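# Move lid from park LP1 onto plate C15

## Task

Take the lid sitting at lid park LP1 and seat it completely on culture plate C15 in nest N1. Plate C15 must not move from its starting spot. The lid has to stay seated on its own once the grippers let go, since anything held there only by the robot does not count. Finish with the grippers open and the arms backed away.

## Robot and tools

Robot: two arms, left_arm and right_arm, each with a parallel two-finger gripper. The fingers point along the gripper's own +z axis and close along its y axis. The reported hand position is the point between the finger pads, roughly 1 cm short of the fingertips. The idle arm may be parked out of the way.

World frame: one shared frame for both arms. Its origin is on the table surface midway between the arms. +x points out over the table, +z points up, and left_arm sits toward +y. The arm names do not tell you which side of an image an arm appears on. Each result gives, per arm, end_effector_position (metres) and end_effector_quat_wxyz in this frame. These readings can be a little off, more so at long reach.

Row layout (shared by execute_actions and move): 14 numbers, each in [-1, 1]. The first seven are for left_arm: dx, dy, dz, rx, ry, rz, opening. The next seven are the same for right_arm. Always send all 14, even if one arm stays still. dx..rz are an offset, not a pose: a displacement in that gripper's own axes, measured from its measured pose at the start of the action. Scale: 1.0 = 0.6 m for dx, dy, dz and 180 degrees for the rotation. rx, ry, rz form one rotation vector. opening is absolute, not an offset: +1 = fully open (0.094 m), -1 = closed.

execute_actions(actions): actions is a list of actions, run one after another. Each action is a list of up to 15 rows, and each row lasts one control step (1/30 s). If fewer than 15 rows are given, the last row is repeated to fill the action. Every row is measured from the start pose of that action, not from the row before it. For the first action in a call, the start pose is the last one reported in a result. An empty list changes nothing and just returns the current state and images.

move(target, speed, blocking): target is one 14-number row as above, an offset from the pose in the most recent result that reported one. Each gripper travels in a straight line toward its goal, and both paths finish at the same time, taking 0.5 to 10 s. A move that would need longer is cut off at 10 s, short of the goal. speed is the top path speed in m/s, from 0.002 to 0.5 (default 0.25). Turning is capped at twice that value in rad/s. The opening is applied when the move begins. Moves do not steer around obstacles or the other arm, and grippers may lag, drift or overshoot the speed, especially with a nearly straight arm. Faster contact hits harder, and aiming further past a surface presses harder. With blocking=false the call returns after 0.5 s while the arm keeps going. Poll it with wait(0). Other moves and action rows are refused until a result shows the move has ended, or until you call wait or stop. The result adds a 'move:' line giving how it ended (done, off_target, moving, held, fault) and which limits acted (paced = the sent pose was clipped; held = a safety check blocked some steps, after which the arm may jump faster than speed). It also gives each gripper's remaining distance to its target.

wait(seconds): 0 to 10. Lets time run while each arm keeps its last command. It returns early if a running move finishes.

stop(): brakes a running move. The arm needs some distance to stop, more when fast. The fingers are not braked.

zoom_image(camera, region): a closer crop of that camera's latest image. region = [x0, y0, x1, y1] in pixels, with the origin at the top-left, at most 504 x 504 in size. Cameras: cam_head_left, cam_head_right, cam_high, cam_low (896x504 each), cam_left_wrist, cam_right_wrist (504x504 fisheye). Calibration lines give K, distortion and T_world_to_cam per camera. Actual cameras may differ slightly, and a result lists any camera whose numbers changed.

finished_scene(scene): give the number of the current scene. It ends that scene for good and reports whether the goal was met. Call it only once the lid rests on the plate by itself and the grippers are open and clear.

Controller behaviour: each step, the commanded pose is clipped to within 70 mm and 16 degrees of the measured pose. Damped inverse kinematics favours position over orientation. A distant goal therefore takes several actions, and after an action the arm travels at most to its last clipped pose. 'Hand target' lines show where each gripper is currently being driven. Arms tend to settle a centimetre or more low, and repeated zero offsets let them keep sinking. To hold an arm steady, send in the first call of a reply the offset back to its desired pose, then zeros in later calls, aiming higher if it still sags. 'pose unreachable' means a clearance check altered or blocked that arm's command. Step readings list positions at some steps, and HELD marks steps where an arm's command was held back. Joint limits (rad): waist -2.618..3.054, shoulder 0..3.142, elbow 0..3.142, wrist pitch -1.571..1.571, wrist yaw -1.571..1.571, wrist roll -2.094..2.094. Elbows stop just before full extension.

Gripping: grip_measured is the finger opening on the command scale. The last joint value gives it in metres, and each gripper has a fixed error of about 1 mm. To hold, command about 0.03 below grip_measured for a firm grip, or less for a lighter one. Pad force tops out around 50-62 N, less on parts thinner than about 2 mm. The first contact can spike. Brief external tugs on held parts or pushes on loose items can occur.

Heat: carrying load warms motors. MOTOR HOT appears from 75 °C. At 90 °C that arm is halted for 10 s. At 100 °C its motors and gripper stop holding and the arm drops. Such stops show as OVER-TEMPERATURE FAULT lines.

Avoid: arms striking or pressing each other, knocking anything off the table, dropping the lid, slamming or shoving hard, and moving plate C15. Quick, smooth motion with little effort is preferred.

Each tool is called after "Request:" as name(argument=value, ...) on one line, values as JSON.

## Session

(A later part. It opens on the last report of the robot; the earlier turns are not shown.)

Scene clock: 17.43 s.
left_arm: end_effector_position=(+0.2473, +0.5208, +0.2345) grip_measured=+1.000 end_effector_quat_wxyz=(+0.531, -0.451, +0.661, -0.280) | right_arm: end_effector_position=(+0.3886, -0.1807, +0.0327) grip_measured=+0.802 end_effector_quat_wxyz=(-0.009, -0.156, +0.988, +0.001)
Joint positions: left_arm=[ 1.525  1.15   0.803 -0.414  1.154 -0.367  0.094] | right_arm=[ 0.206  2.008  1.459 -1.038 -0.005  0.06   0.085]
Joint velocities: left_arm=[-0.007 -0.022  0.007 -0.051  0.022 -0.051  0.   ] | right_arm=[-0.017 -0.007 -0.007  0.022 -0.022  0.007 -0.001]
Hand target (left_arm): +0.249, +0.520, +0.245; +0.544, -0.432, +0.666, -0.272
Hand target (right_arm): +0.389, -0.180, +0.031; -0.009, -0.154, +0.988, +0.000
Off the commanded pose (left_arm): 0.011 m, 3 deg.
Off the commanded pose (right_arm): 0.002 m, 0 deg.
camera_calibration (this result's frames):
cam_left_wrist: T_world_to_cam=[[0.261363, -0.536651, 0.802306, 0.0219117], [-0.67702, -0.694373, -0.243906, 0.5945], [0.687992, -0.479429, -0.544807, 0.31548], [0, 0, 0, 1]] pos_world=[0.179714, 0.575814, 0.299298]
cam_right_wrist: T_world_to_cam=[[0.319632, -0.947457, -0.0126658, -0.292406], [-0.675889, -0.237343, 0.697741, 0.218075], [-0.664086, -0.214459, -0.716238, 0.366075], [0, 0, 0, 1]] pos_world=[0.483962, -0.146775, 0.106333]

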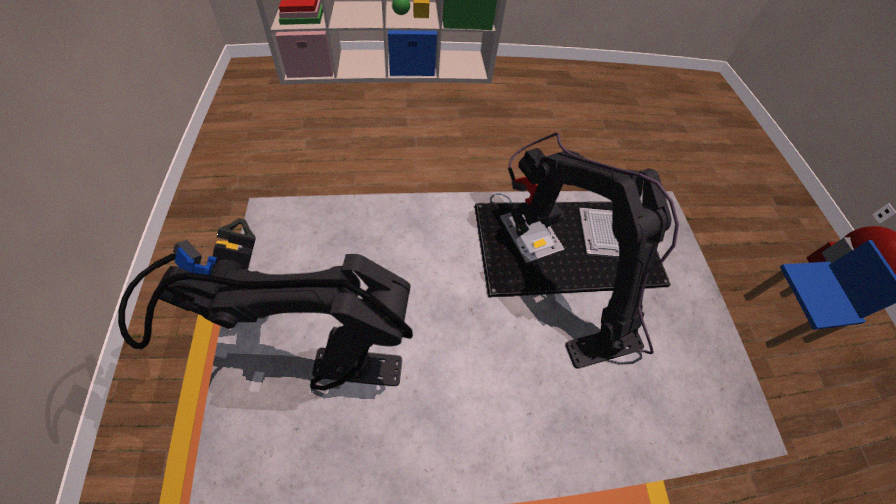

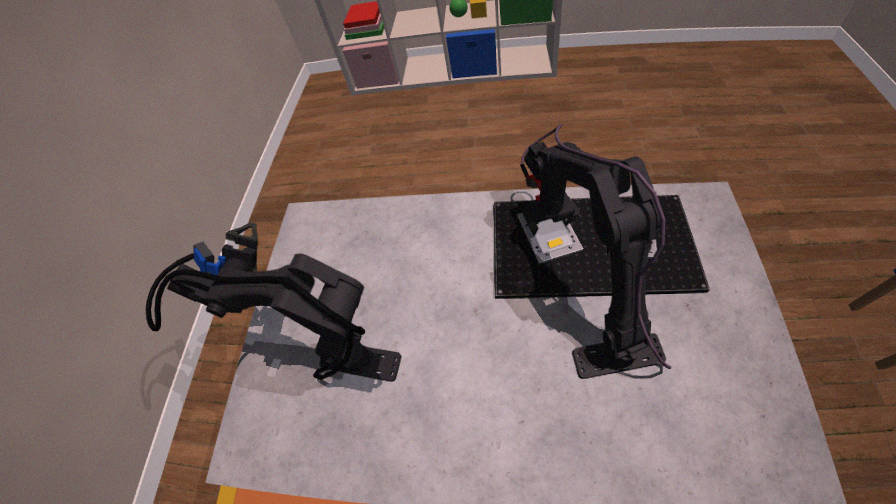

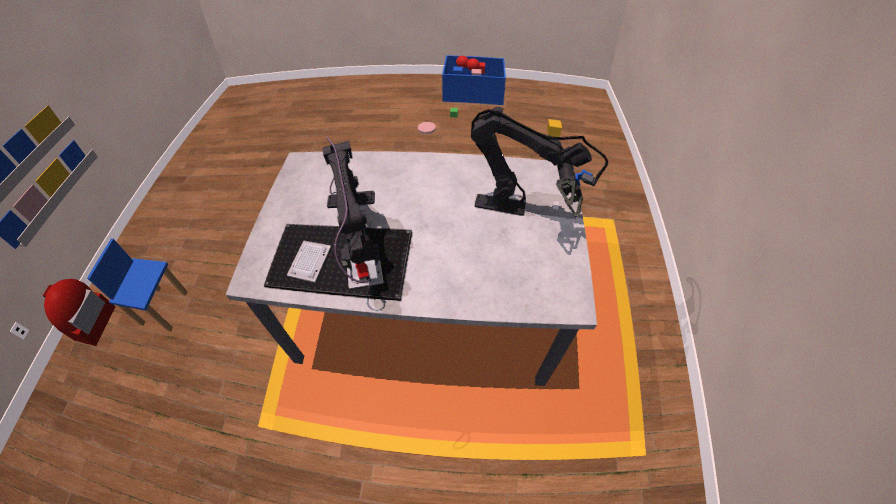

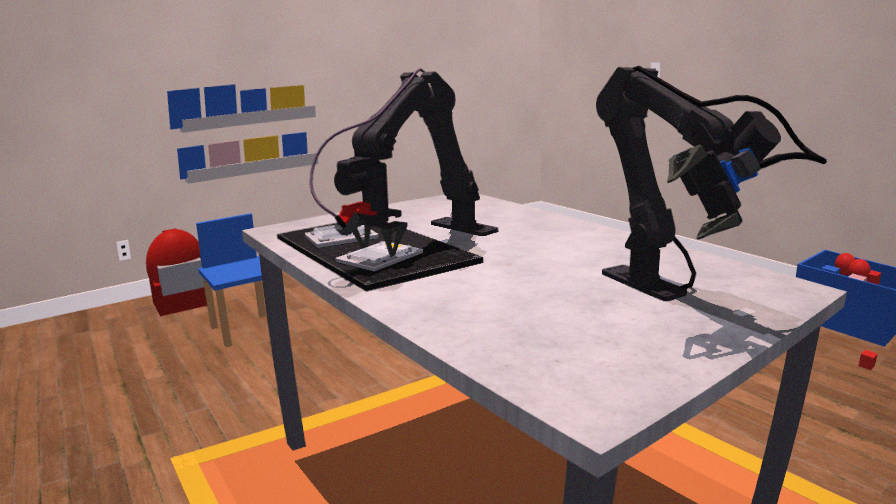

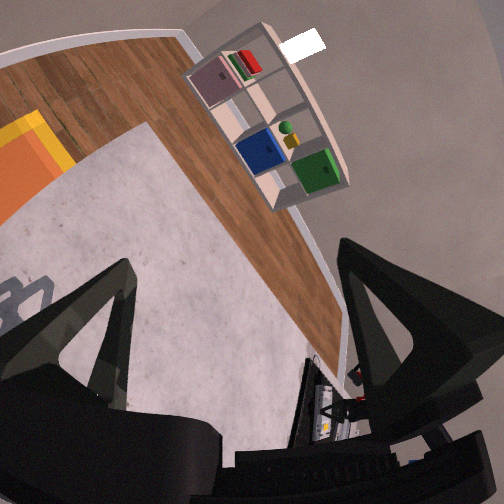

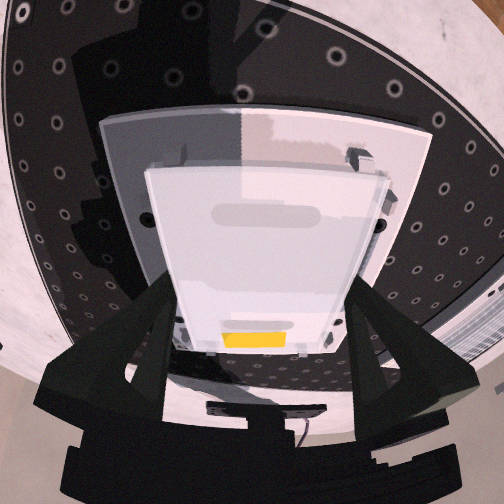

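Request:
execute_actions(actions=[])

Scene clock: 17.77 s.
left_arm: end_effector_position=(+0.2473, +0.5208, +0.2345) grip_measured=+1.000 end_effector_quat_wxyz=(+0.531, -0.451, +0.661, -0.280) | right_arm: end_effector_position=(+0.3886, -0.1807, +0.0327) grip_measured=+0.802 end_effector_quat_wxyz=(-0.009, -0.156, +0.988, +0.001)
Joint positions: left_arm=[ 1.525  1.15   0.803 -0.414  1.154 -0.367  0.094] | right_arm=[ 0.206  2.008  1.459 -1.038 -0.005  0.06   0.085]
Joint velocities: left_arm=[-0.007 -0.017 -0.007  0.007 -0.007  0.022  0.   ] | right_arm=[ 0.002  0.007  0.002  0.022  0.051 -0.022  0.   ]
Hand target (left_arm): +0.249, +0.520, +0.245; +0.544, -0.432, +0.666, -0.272
Hand target (right_arm): +0.389, -0.180, +0.031; -0.009, -0.154, +0.988, +0.000
Off the commanded pose (left_arm): 0.011 m, 3 deg.
Off the commanded pose (right_arm): 0.002 m, 0 deg.
camera_calibration (this result's frames):
cam_left_wrist: T_world_to_cam=[[0.261363, -0.536651, 0.802306, 0.0219117], [-0.67702, -0.694373, -0.243906, 0.5945], [0.687992, -0.479429, -0.544807, 0.31548], [0, 0, 0, 1]] pos_world=[0.179714, 0.575814, 0.299298]
cam_right_wrist: T_world_to_cam=[[0.319632, -0.947457, -0.0126658, -0.292406], [-0.675889, -0.237343, 0.697741, 0.218075], [-0.664086, -0.214459, -0.716238, 0.366075], [0, 0, 0, 1]] pos_world=[0.483962, -0.146775, 0.106333]

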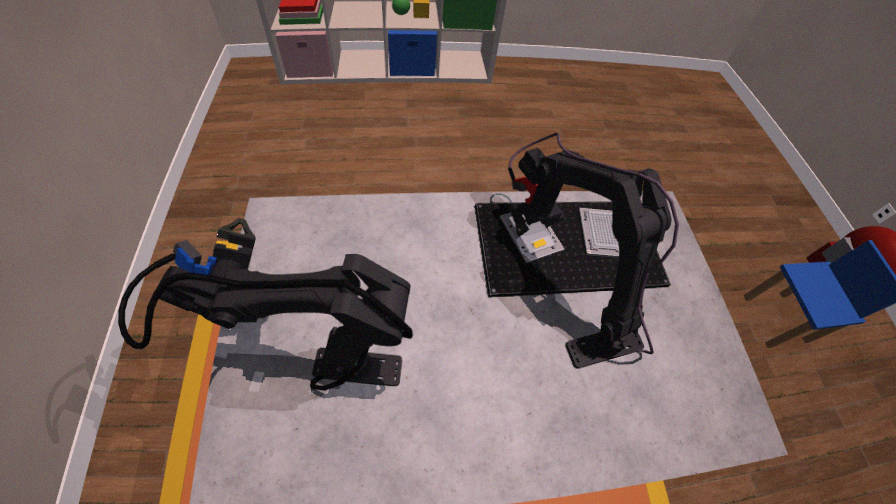

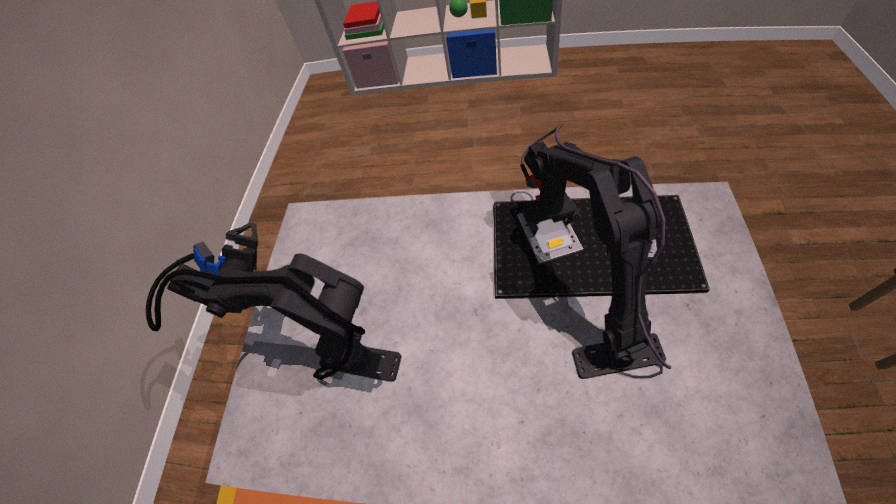

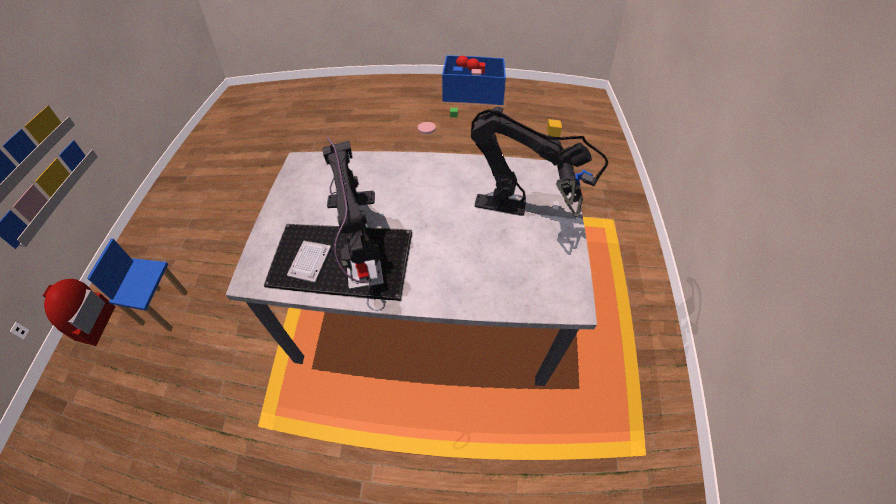

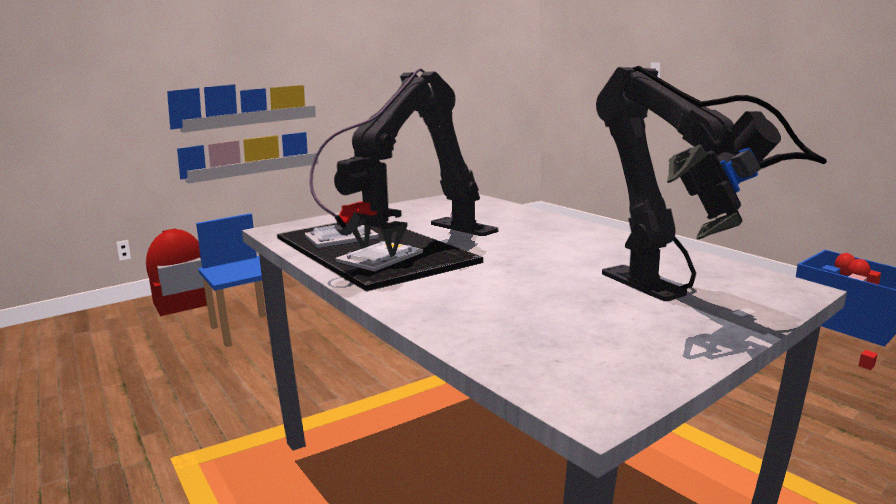

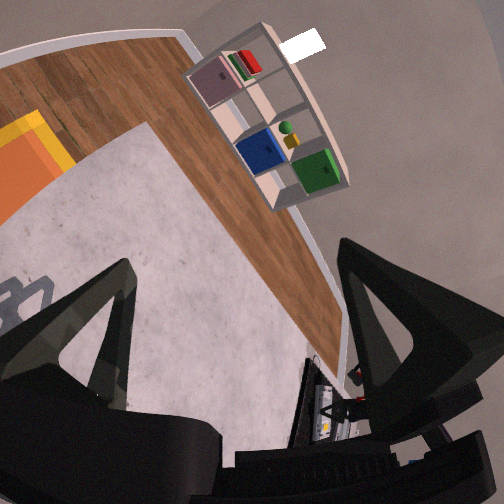

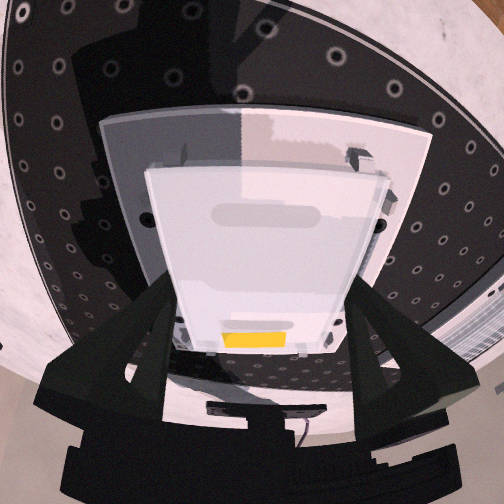

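Request:
execute_actions(actions=[[[-0.0070,-0.0162,-0.0029,0.0060,-0.0025,0.0137,1,-0.001,0.0005,0.0025,0,0,0.0014,0.787],[-0.0070,-0.0162,-0.0029,0.0060,-0.0025,0.0137,1,-0.001,0.0005,0.002,0,0,0.0014,0.784],[-0.0070,-0.0162,-0.0029,0.0060,-0.0025,0.0137,1,-0.001,0.0005,0.0015,0,0,0.0014,0.781],[-0.0070,-0.0162,-0.0029,0.0060,-0.0025,0.0137,1,-0.001,0.0005,0.001,0,0,0.0014,0.778],[-0.0070,-0.0162,-0.0029,0.0060,-0.0025,0.0137,1,-0.001,0.0005,0.0005,0,0,0.0014,0.775],[-0.0070,-0.0162,-0.0029,0.0060,-0.0025,0.0137,1,-0.001,0.0005,0,0,0,0.0014,0.772]]])

Scene clock: 18.43 s.
left_arm: end_effector_position=(+0.2473, +0.5208, +0.2345) grip_measured=+1.000 end_effector_quat_wxyz=(+0.531, -0.451, +0.661, -0.280) | right_arm: end_effector_position=(+0.3886, -0.1807, +0.0327) grip_measured=+0.789 end_effector_quat_wxyz=(-0.009, -0.156, +0.988, +0.001)
Joint positions: left_arm=[ 1.525  1.15   0.803 -0.414  1.154 -0.367  0.094] | right_arm=[ 0.206  2.008  1.459 -1.038 -0.005  0.06   0.084]
Joint velocities: left_arm=[ 0.007 -0.002 -0.002 -0.022  0.037  0.007  0.   ] | right_arm=[-0.017 -0.012 -0.002  0.022  0.037  0.037 -0.   ]
Hand target (left_arm): +0.249, +0.520, +0.245; +0.544, -0.432, +0.666, -0.272
Hand target (right_arm): +0.389, -0.180, +0.033; -0.009, -0.154, +0.988, +0.001
Off the commanded pose (left_arm): 0.011 m, 3 deg.
Off the commanded pose (right_arm): 0.001 m, 0 deg.
Step readings (end_effector_position):
0: left_arm (+0.2473, +0.5208, +0.2345) | right_arm (+0.3886, -0.1807, +0.0327)
1: left_arm (+0.2473, +0.5208, +0.2345) | right_arm (+0.3886, -0.1807, +0.0327)
2: left_arm (+0.2473, +0.5208, +0.2345) | right_arm (+0.3886, -0.1807, +0.0327)
4: left_arm (+0.2473, +0.5208, +0.2345) | right_arm (+0.3886, -0.1807, +0.0327)
8: left_arm (+0.2473, +0.5208, +0.2345) | right_arm (+0.3886, -0.1807, +0.0327)
15: end_effector_position above
camera_calibration (this result's frames):
cam_left_wrist: T_world_to_cam=[[0.261363, -0.536651, 0.802306, 0.0219117], [-0.67702, -0.694373, -0.243906, 0.5945], [0.687992, -0.479429, -0.544807, 0.31548], [0, 0, 0, 1]] pos_world=[0.179714, 0.575814, 0.299298]
cam_right_wrist: T_world_to_cam=[[0.319632, -0.947457, -0.0126658, -0.292406], [-0.675889, -0.237343, 0.697741, 0.218075], [-0.664086, -0.214459, -0.716238, 0.366075], [0, 0, 0, 1]] pos_world=[0.483962, -0.146775, 0.106333]

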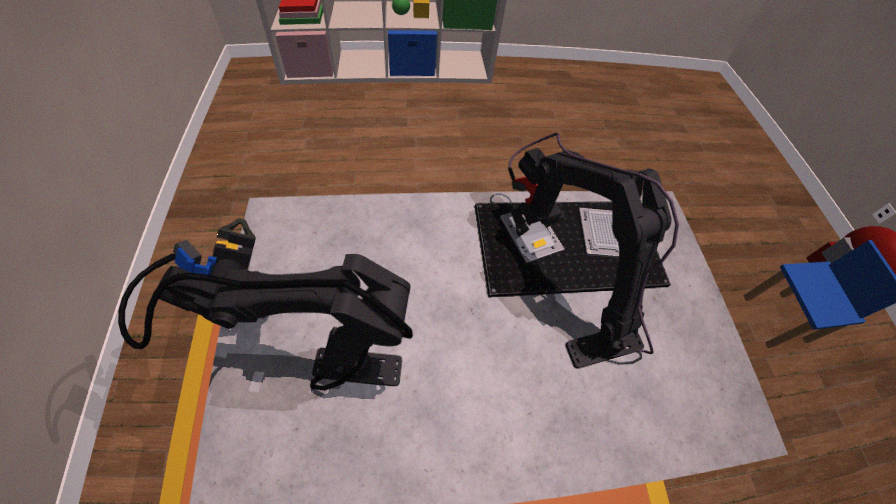

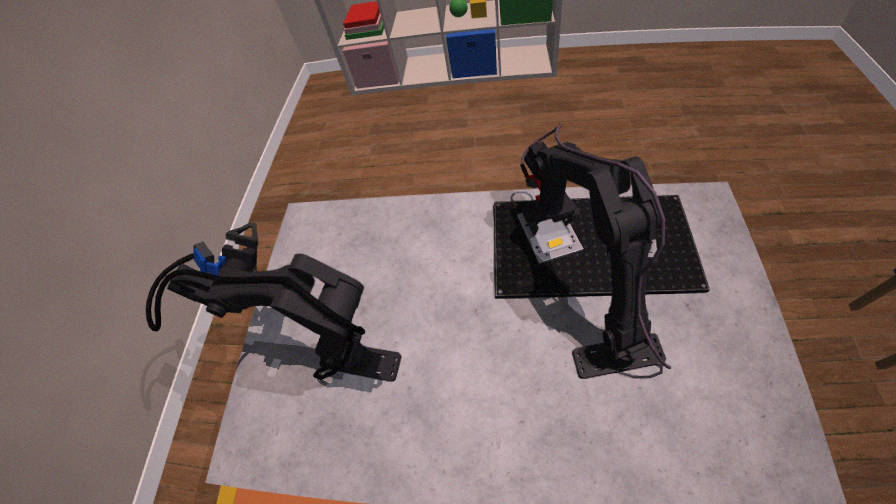

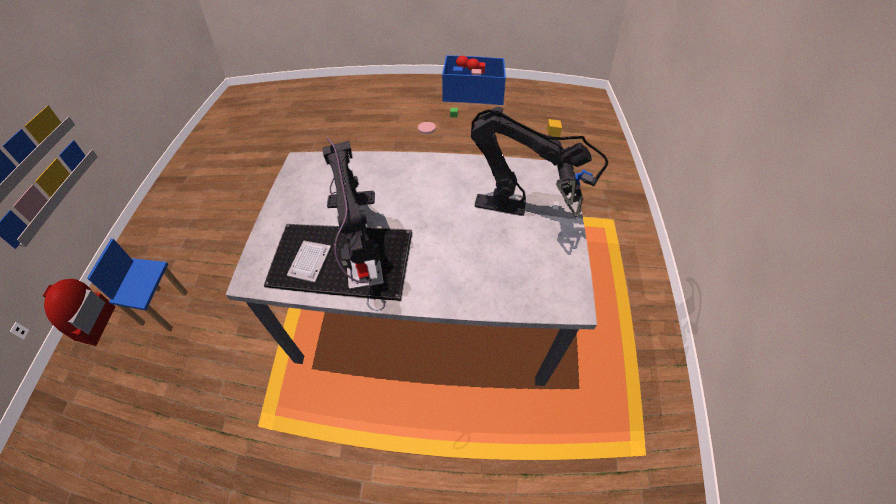

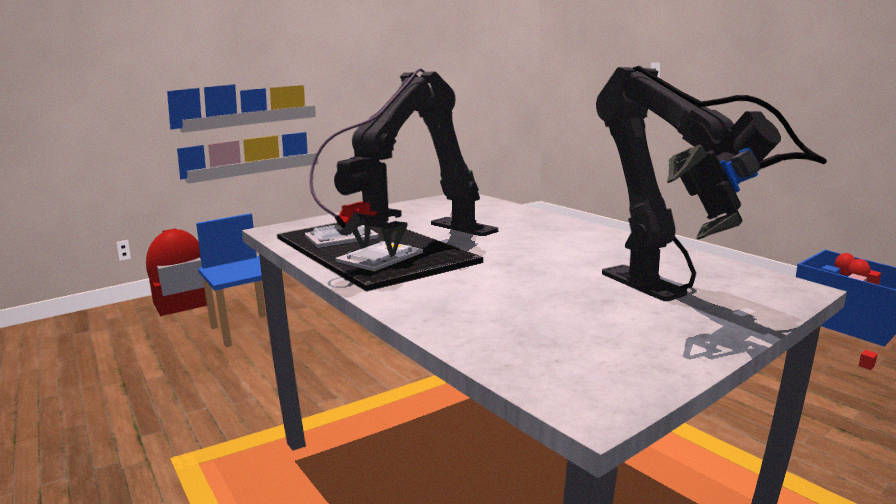

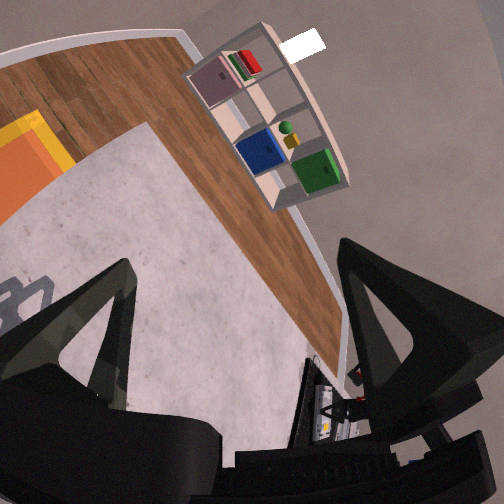

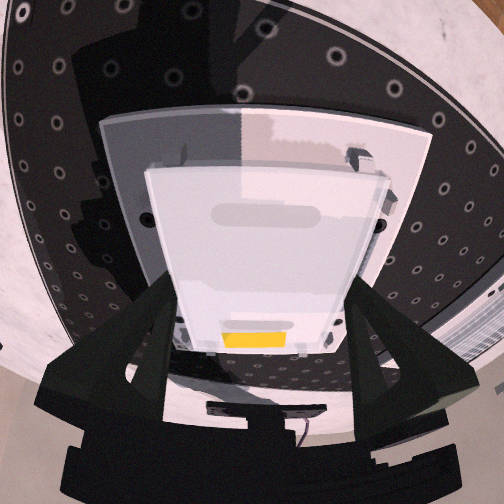

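Request:
zoom_image(camera="cam_right_wrist", region=[120, 230, 400, 380])

Request:
zoom_image(camera="cam_low", region=[290, 190, 450, 280])

Region (120, 230, 400, 380) of cam_right_wrist's 504x504 image, scaled by 1.800, with more detail than that image has; it fills the top 270 rows of this view, and the rest is white.

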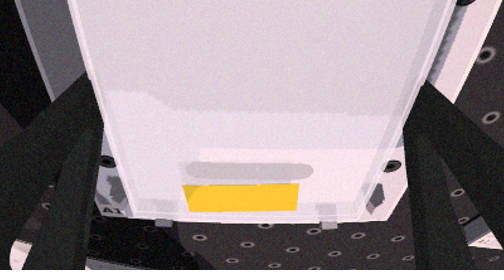

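Region (290, 190, 450, 280) of cam_low's 896x504 image, scaled by 3.150, with more detail than that image has; it fills the top 284 rows of this view, and the rest is white.

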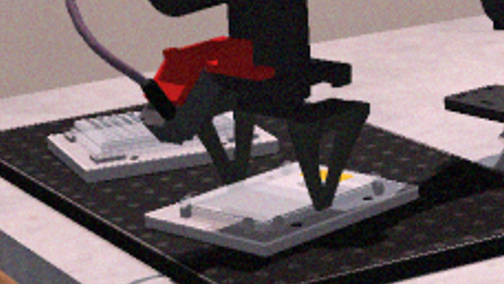

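Request:
execute_actions(actions=[[[-0.0070,-0.0162,-0.0029,0.0060,-0.0025,0.0137,1,0.0005,0.0003,-0.002,0,0.001,0.001,0.768],[-0.0070,-0.0162,-0.0029,0.0060,-0.0025,0.0137,1,0.002,0.0002,-0.004,0,0.002,0.001,0.765],[-0.0070,-0.0162,-0.0029,0.0060,-0.0025,0.0137,1,0.0035,0,-0.006,0,0.003,0.001,0.762],[-0.0070,-0.0162,-0.0029,0.0060,-0.0025,0.0137,1,0.0046,0,-0.008,0,0.0038,0.001,0.762],[-0.0070,-0.0162,-0.0029,0.0060,-0.0025,0.0137,1,0.0046,0,-0.0105,0,0.0038,0.001,0.762],[-0.0070,-0.0162,-0.0029,0.0060,-0.0025,0.0137,1,0.0046,0,-0.013,0,0.0038,0.001,0.762],[-0.0070,-0.0162,-0.0029,0.0060,-0.0025,0.0137,1,0.0046,0,-0.016,0,0.0038,0.001,0.762],[-0.0070,-0.0162,-0.0029,0.0060,-0.0025,0.0137,1,0.0046,0,-0.019,0,0.0038,0.001,0.762],[-0.0070,-0.0162,-0.0029,0.0060,-0.0025,0.0137,1,0.0046,0,-0.022,0,0.0038,0.001,0.762],[-0.0070,-0.0162,-0.0029,0.0060,-0.0025,0.0137,1,0.0046,0,-0.025,0,0.0038,0.001,0.762],[-0.0070,-0.0162,-0.0029,0.0060,-0.0025,0.0137,1,0.0046,0,-0.028,0,0.0038,0.001,0.762],[-0.0070,-0.0162,-0.0029,0.0060,-0.0025,0.0137,1,0.0046,0,-0.031,0,0.0038,0.001,0.762],[-0.0070,-0.0162,-0.0029,0.0060,-0.0025,0.0137,1,0.0046,0,-0.034,0,0.0038,0.001,0.762],[-0.0070,-0.0162,-0.0029,0.0060,-0.0025,0.0137,1,0.0046,0,-0.037,0,0.0038,0.001,0.762],[-0.0070,-0.0162,-0.0029,0.0060,-0.0025,0.0137,1,0.0046,0,-0.040,0,0.0038,0.001,0.762]]])

Scene clock: 19.60 s.
left_arm: end_effector_position=(+0.2473, +0.5208, +0.2345) grip_measured=+1.000 end_effector_quat_wxyz=(+0.531, -0.451, +0.661, -0.280) | right_arm: end_effector_position=(+0.3874, -0.1812, +0.0391) grip_measured=+0.783 end_effector_quat_wxyz=(-0.015, -0.156, +0.988, -0.001)
Joint positions: left_arm=[ 1.525  1.15   0.803 -0.414  1.154 -0.367  0.094] | right_arm=[ 0.206  2.008  1.485 -1.078 -0.005  0.06   0.084]
Joint velocities: left_arm=[ 0.007  0.002 -0.012  0.037 -0.051  0.022  0.   ] | right_arm=[-0.002 -0.002  0.134 -0.154 -0.007 -0.022  0.   ]
Hand target (left_arm): +0.249, +0.520, +0.245; +0.544, -0.432, +0.666, -0.272
Hand target (right_arm): +0.386, -0.182, +0.056; -0.014, -0.155, +0.988, -0.000
Off the commanded pose (left_arm): 0.011 m, 3 deg.
Off the commanded pose (right_arm): 0.018 m, 0 deg.
Step readings (end_effector_position):
0: left_arm (+0.2473, +0.5208, +0.2345) | right_arm (+0.3886, -0.1807, +0.0327)
1: left_arm (+0.2473, +0.5208, +0.2345) | right_arm (+0.3886, -0.1807, +0.0327)
2: left_arm (+0.2473, +0.5208, +0.2345) | right_arm (+0.3886, -0.1807, +0.0327)
4: left_arm (+0.2473, +0.5208, +0.2345) | right_arm (+0.3879, -0.1810, +0.0327)
8: left_arm (+0.2473, +0.5208, +0.2345) | right_arm (+0.3874, -0.1812, +0.0327)
15: end_effector_position above
camera_calibration (this result's frames):
cam_left_wrist: T_world_to_cam=[[0.261363, -0.536651, 0.802306, 0.0219117], [-0.67702, -0.694373, -0.243906, 0.5945], [0.687992, -0.479429, -0.544807, 0.31548], [0, 0, 0, 1]] pos_world=[0.179714, 0.575814, 0.299298]
cam_right_wrist: T_world_to_cam=[[0.319482, -0.947516, -0.0120323, -0.292365], [-0.667409, -0.234014, 0.706967, 0.209624], [-0.672678, -0.217833, -0.707144, 0.372143], [0, 0, 0, 1]] pos_world=[0.483643, -0.1469, 0.111444]

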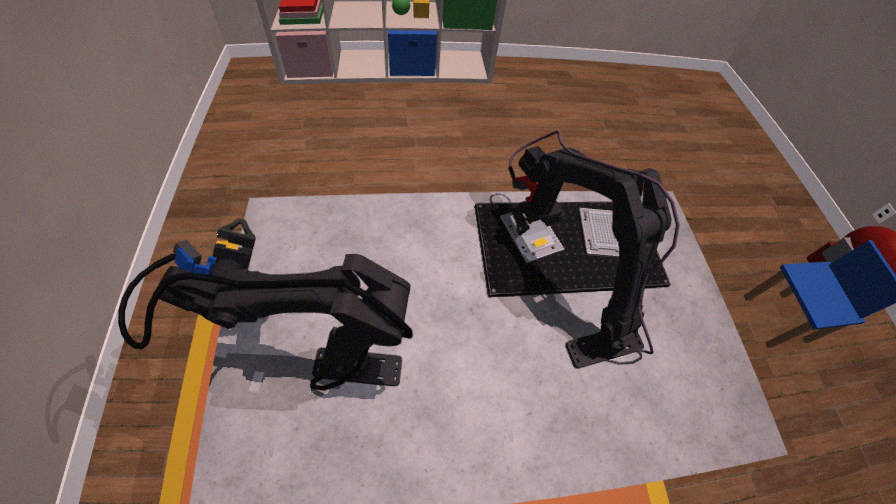

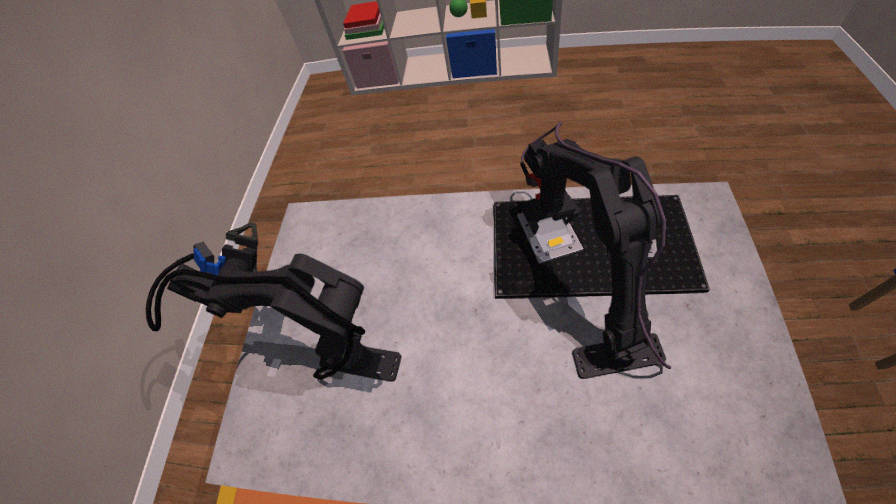

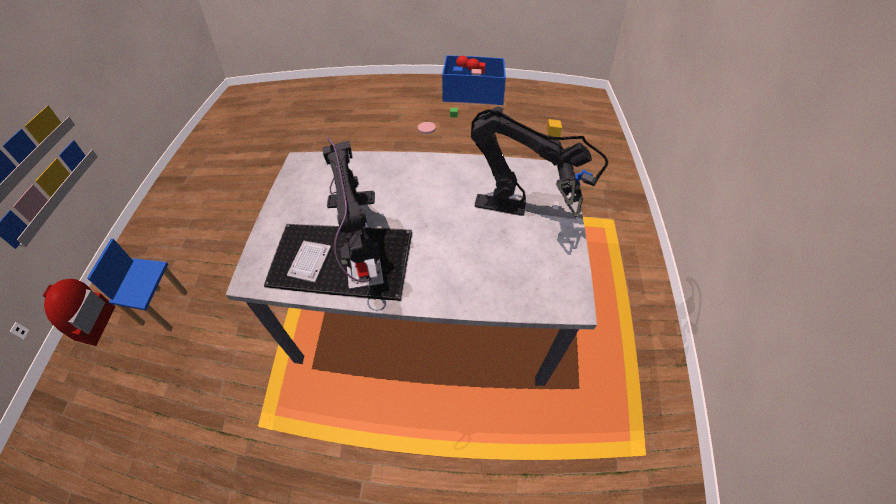

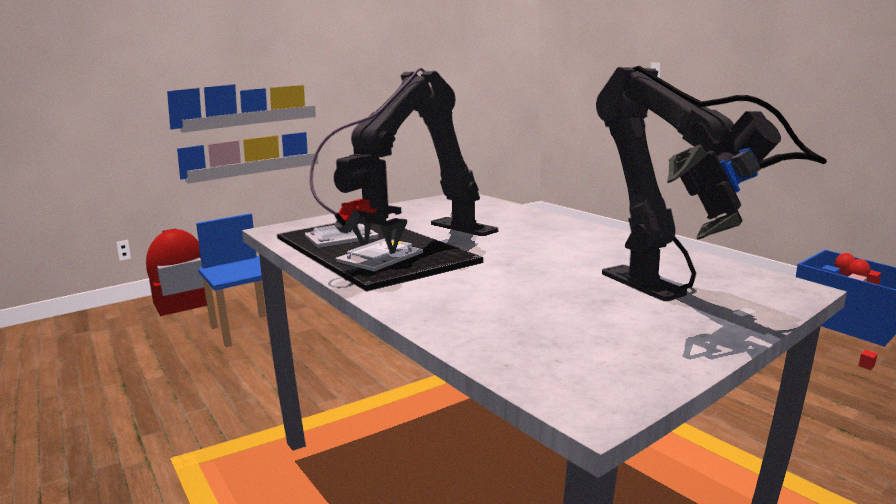

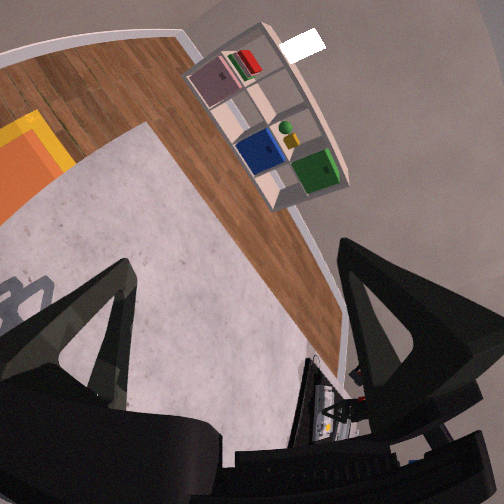

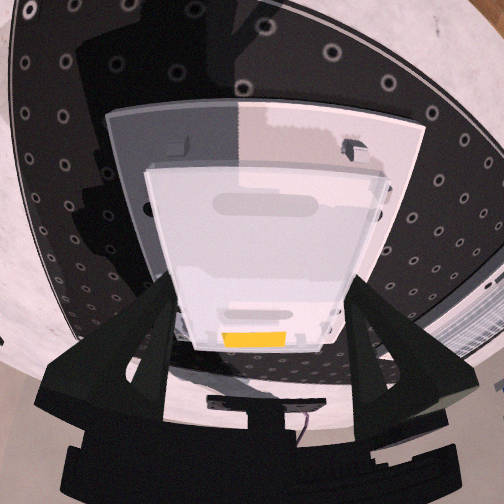

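Request:
execute_actions(actions=[[[-0.0070,-0.0162,-0.0029,0.0060,-0.0025,0.0137,1,0.0025,0,-0.031,0,0,0.001,0.762],[-0.0070,-0.0162,-0.0029,0.0060,-0.0025,0.0137,1,0.0025,0,-0.034,0,0,0.001,0.762],[-0.0070,-0.0162,-0.0029,0.0060,-0.0025,0.0137,1,0.0025,0,-0.038,0,0,0.001,0.762],[-0.0070,-0.0162,-0.0029,0.0060,-0.0025,0.0137,1,0.0025,0,-0.042,0,0,0.001,0.762],[-0.0070,-0.0162,-0.0029,0.0060,-0.0025,0.0137,1,0.0025,0,-0.046,0,0,0.001,0.762],[-0.0070,-0.0162,-0.0029,0.0060,-0.0025,0.0137,1,0.0025,0,-0.050,0,0,0.001,0.762],[-0.0070,-0.0162,-0.0029,0.0060,-0.0025,0.0137,1,0.0025,0,-0.054,0,0,0.001,0.762],[-0.0070,-0.0162,-0.0029,0.0060,-0.0025,0.0137,1,0.0025,0,-0.058,0,0,0.001,0.762],[-0.0070,-0.0162,-0.0029,0.0060,-0.0025,0.0137,1,0.0025,0,-0.062,0,0,0.001,0.762],[-0.0070,-0.0162,-0.0029,0.0060,-0.0025,0.0137,1,0.0025,0,-0.066,0,0,0.001,0.762],[-0.0070,-0.0162,-0.0029,0.0060,-0.0025,0.0137,1,0.0025,0,-0.070,0,0,0.001,0.762],[-0.0070,-0.0162,-0.0029,0.0060,-0.0025,0.0137,1,0.0025,0,-0.073,0,0,0.001,0.762],[-0.0070,-0.0162,-0.0029,0.0060,-0.0025,0.0137,1,0.0025,0,-0.076,0,0,0.001,0.762],[-0.0070,-0.0162,-0.0029,0.0060,-0.0025,0.0137,1,0.0025,0,-0.078,0,0,0.001,0.762],[-0.0070,-0.0162,-0.0029,0.0060,-0.0025,0.0137,1,0.0025,0,-0.080,0,0,0.001,0.762]]])

Scene clock: 20.53 s.
left_arm: end_effector_position=(+0.2473, +0.5208, +0.2345) grip_measured=+1.000 end_effector_quat_wxyz=(+0.531, -0.451, +0.661, -0.280) | right_arm: end_effector_position=(+0.3863, -0.1816, +0.0691) grip_measured=+0.783 end_effector_quat_wxyz=(-0.023, -0.156, +0.987, -0.003)
Joint positions: left_arm=[ 1.525  1.15   0.803 -0.414  1.154 -0.367  0.094] | right_arm=[ 0.206  1.993  1.585 -1.208 -0.005  0.06   0.084]
Joint velocities: left_arm=[ 0.002 -0.012 -0.017  0.037  0.081  0.066  0.   ] | right_arm=[-0.002 -0.056  0.178 -0.242  0.007 -0.007  0.   ]
Hand target (left_arm): +0.249, +0.520, +0.245; +0.544, -0.432, +0.666, -0.272
Hand target (right_arm): +0.387, -0.181, +0.087; -0.014, -0.155, +0.988, -0.001
Off the commanded pose (left_arm): 0.011 m, 3 deg.
Off the commanded pose (right_arm): 0.018 m, 1 deg.
Step readings (end_effector_position):
0: left_arm (+0.2473, +0.5208, +0.2345) | right_arm (+0.3805, -0.1839, +0.0415)
1: left_arm (+0.2473, +0.5208, +0.2345) | right_arm (+0.3802, -0.1840, +0.0415)
2: left_arm (+0.2473, +0.5208, +0.2345) | right_arm (+0.3800, -0.1841, +0.0419)
4: left_arm (+0.2473, +0.5208, +0.2345) | right_arm (+0.3797, -0.1842, +0.0437)
8: left_arm (+0.2473, +0.5208, +0.2345) | right_arm (+0.3825, -0.1831, +0.0510)
15: end_effector_position above
camera_calibration (this result's frames):
cam_left_wrist: T_world_to_cam=[[0.261363, -0.536651, 0.802306, 0.0219117], [-0.67702, -0.694373, -0.243906, 0.5945], [0.687992, -0.479429, -0.544807, 0.31548], [0, 0, 0, 1]] pos_world=[0.179714, 0.575814, 0.299298]
cam_right_wrist: T_world_to_cam=[[0.319309, -0.947584, -0.011247, -0.292063], [-0.656782, -0.229841, 0.7182, 0.18348], [-0.68314, -0.221941, -0.695746, 0.394989], [0, 0, 0, 1]] pos_world=[0.483598, -0.146918, 0.139752]

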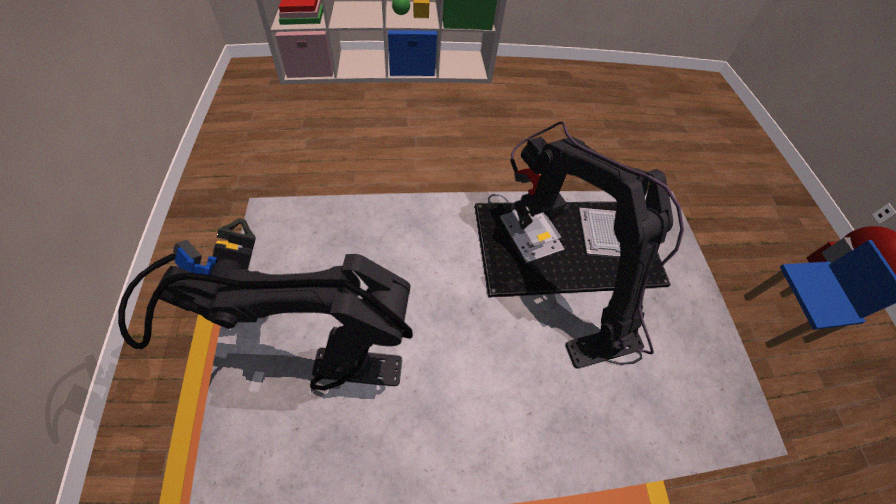

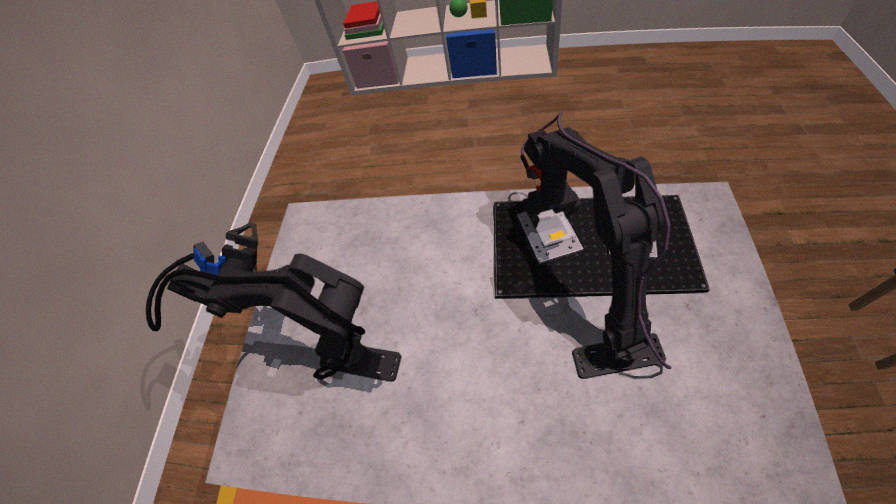

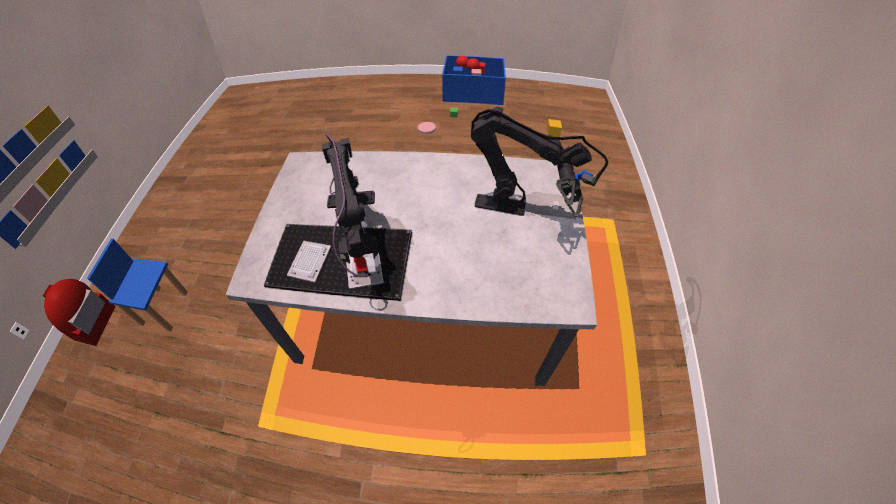

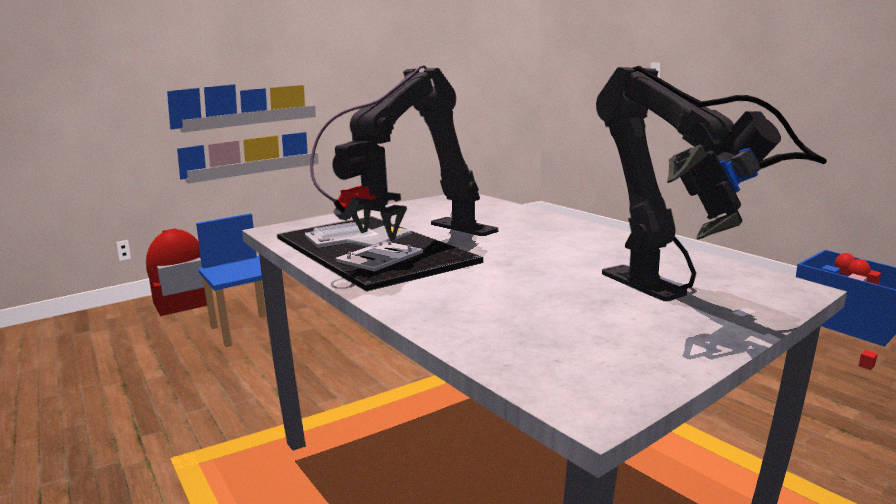

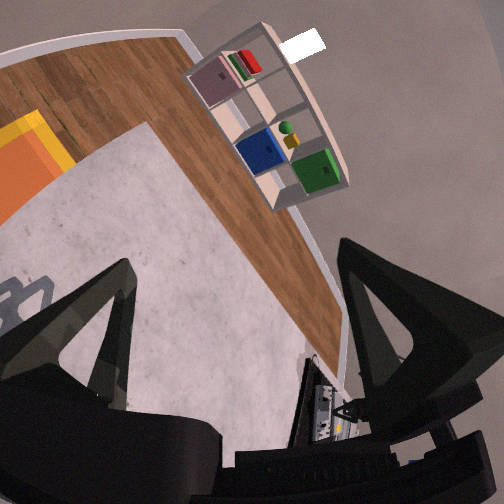

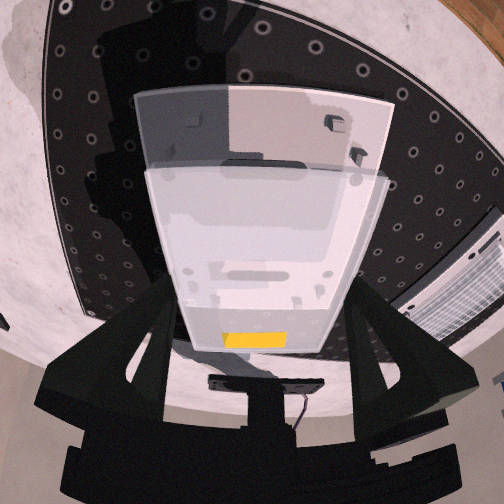

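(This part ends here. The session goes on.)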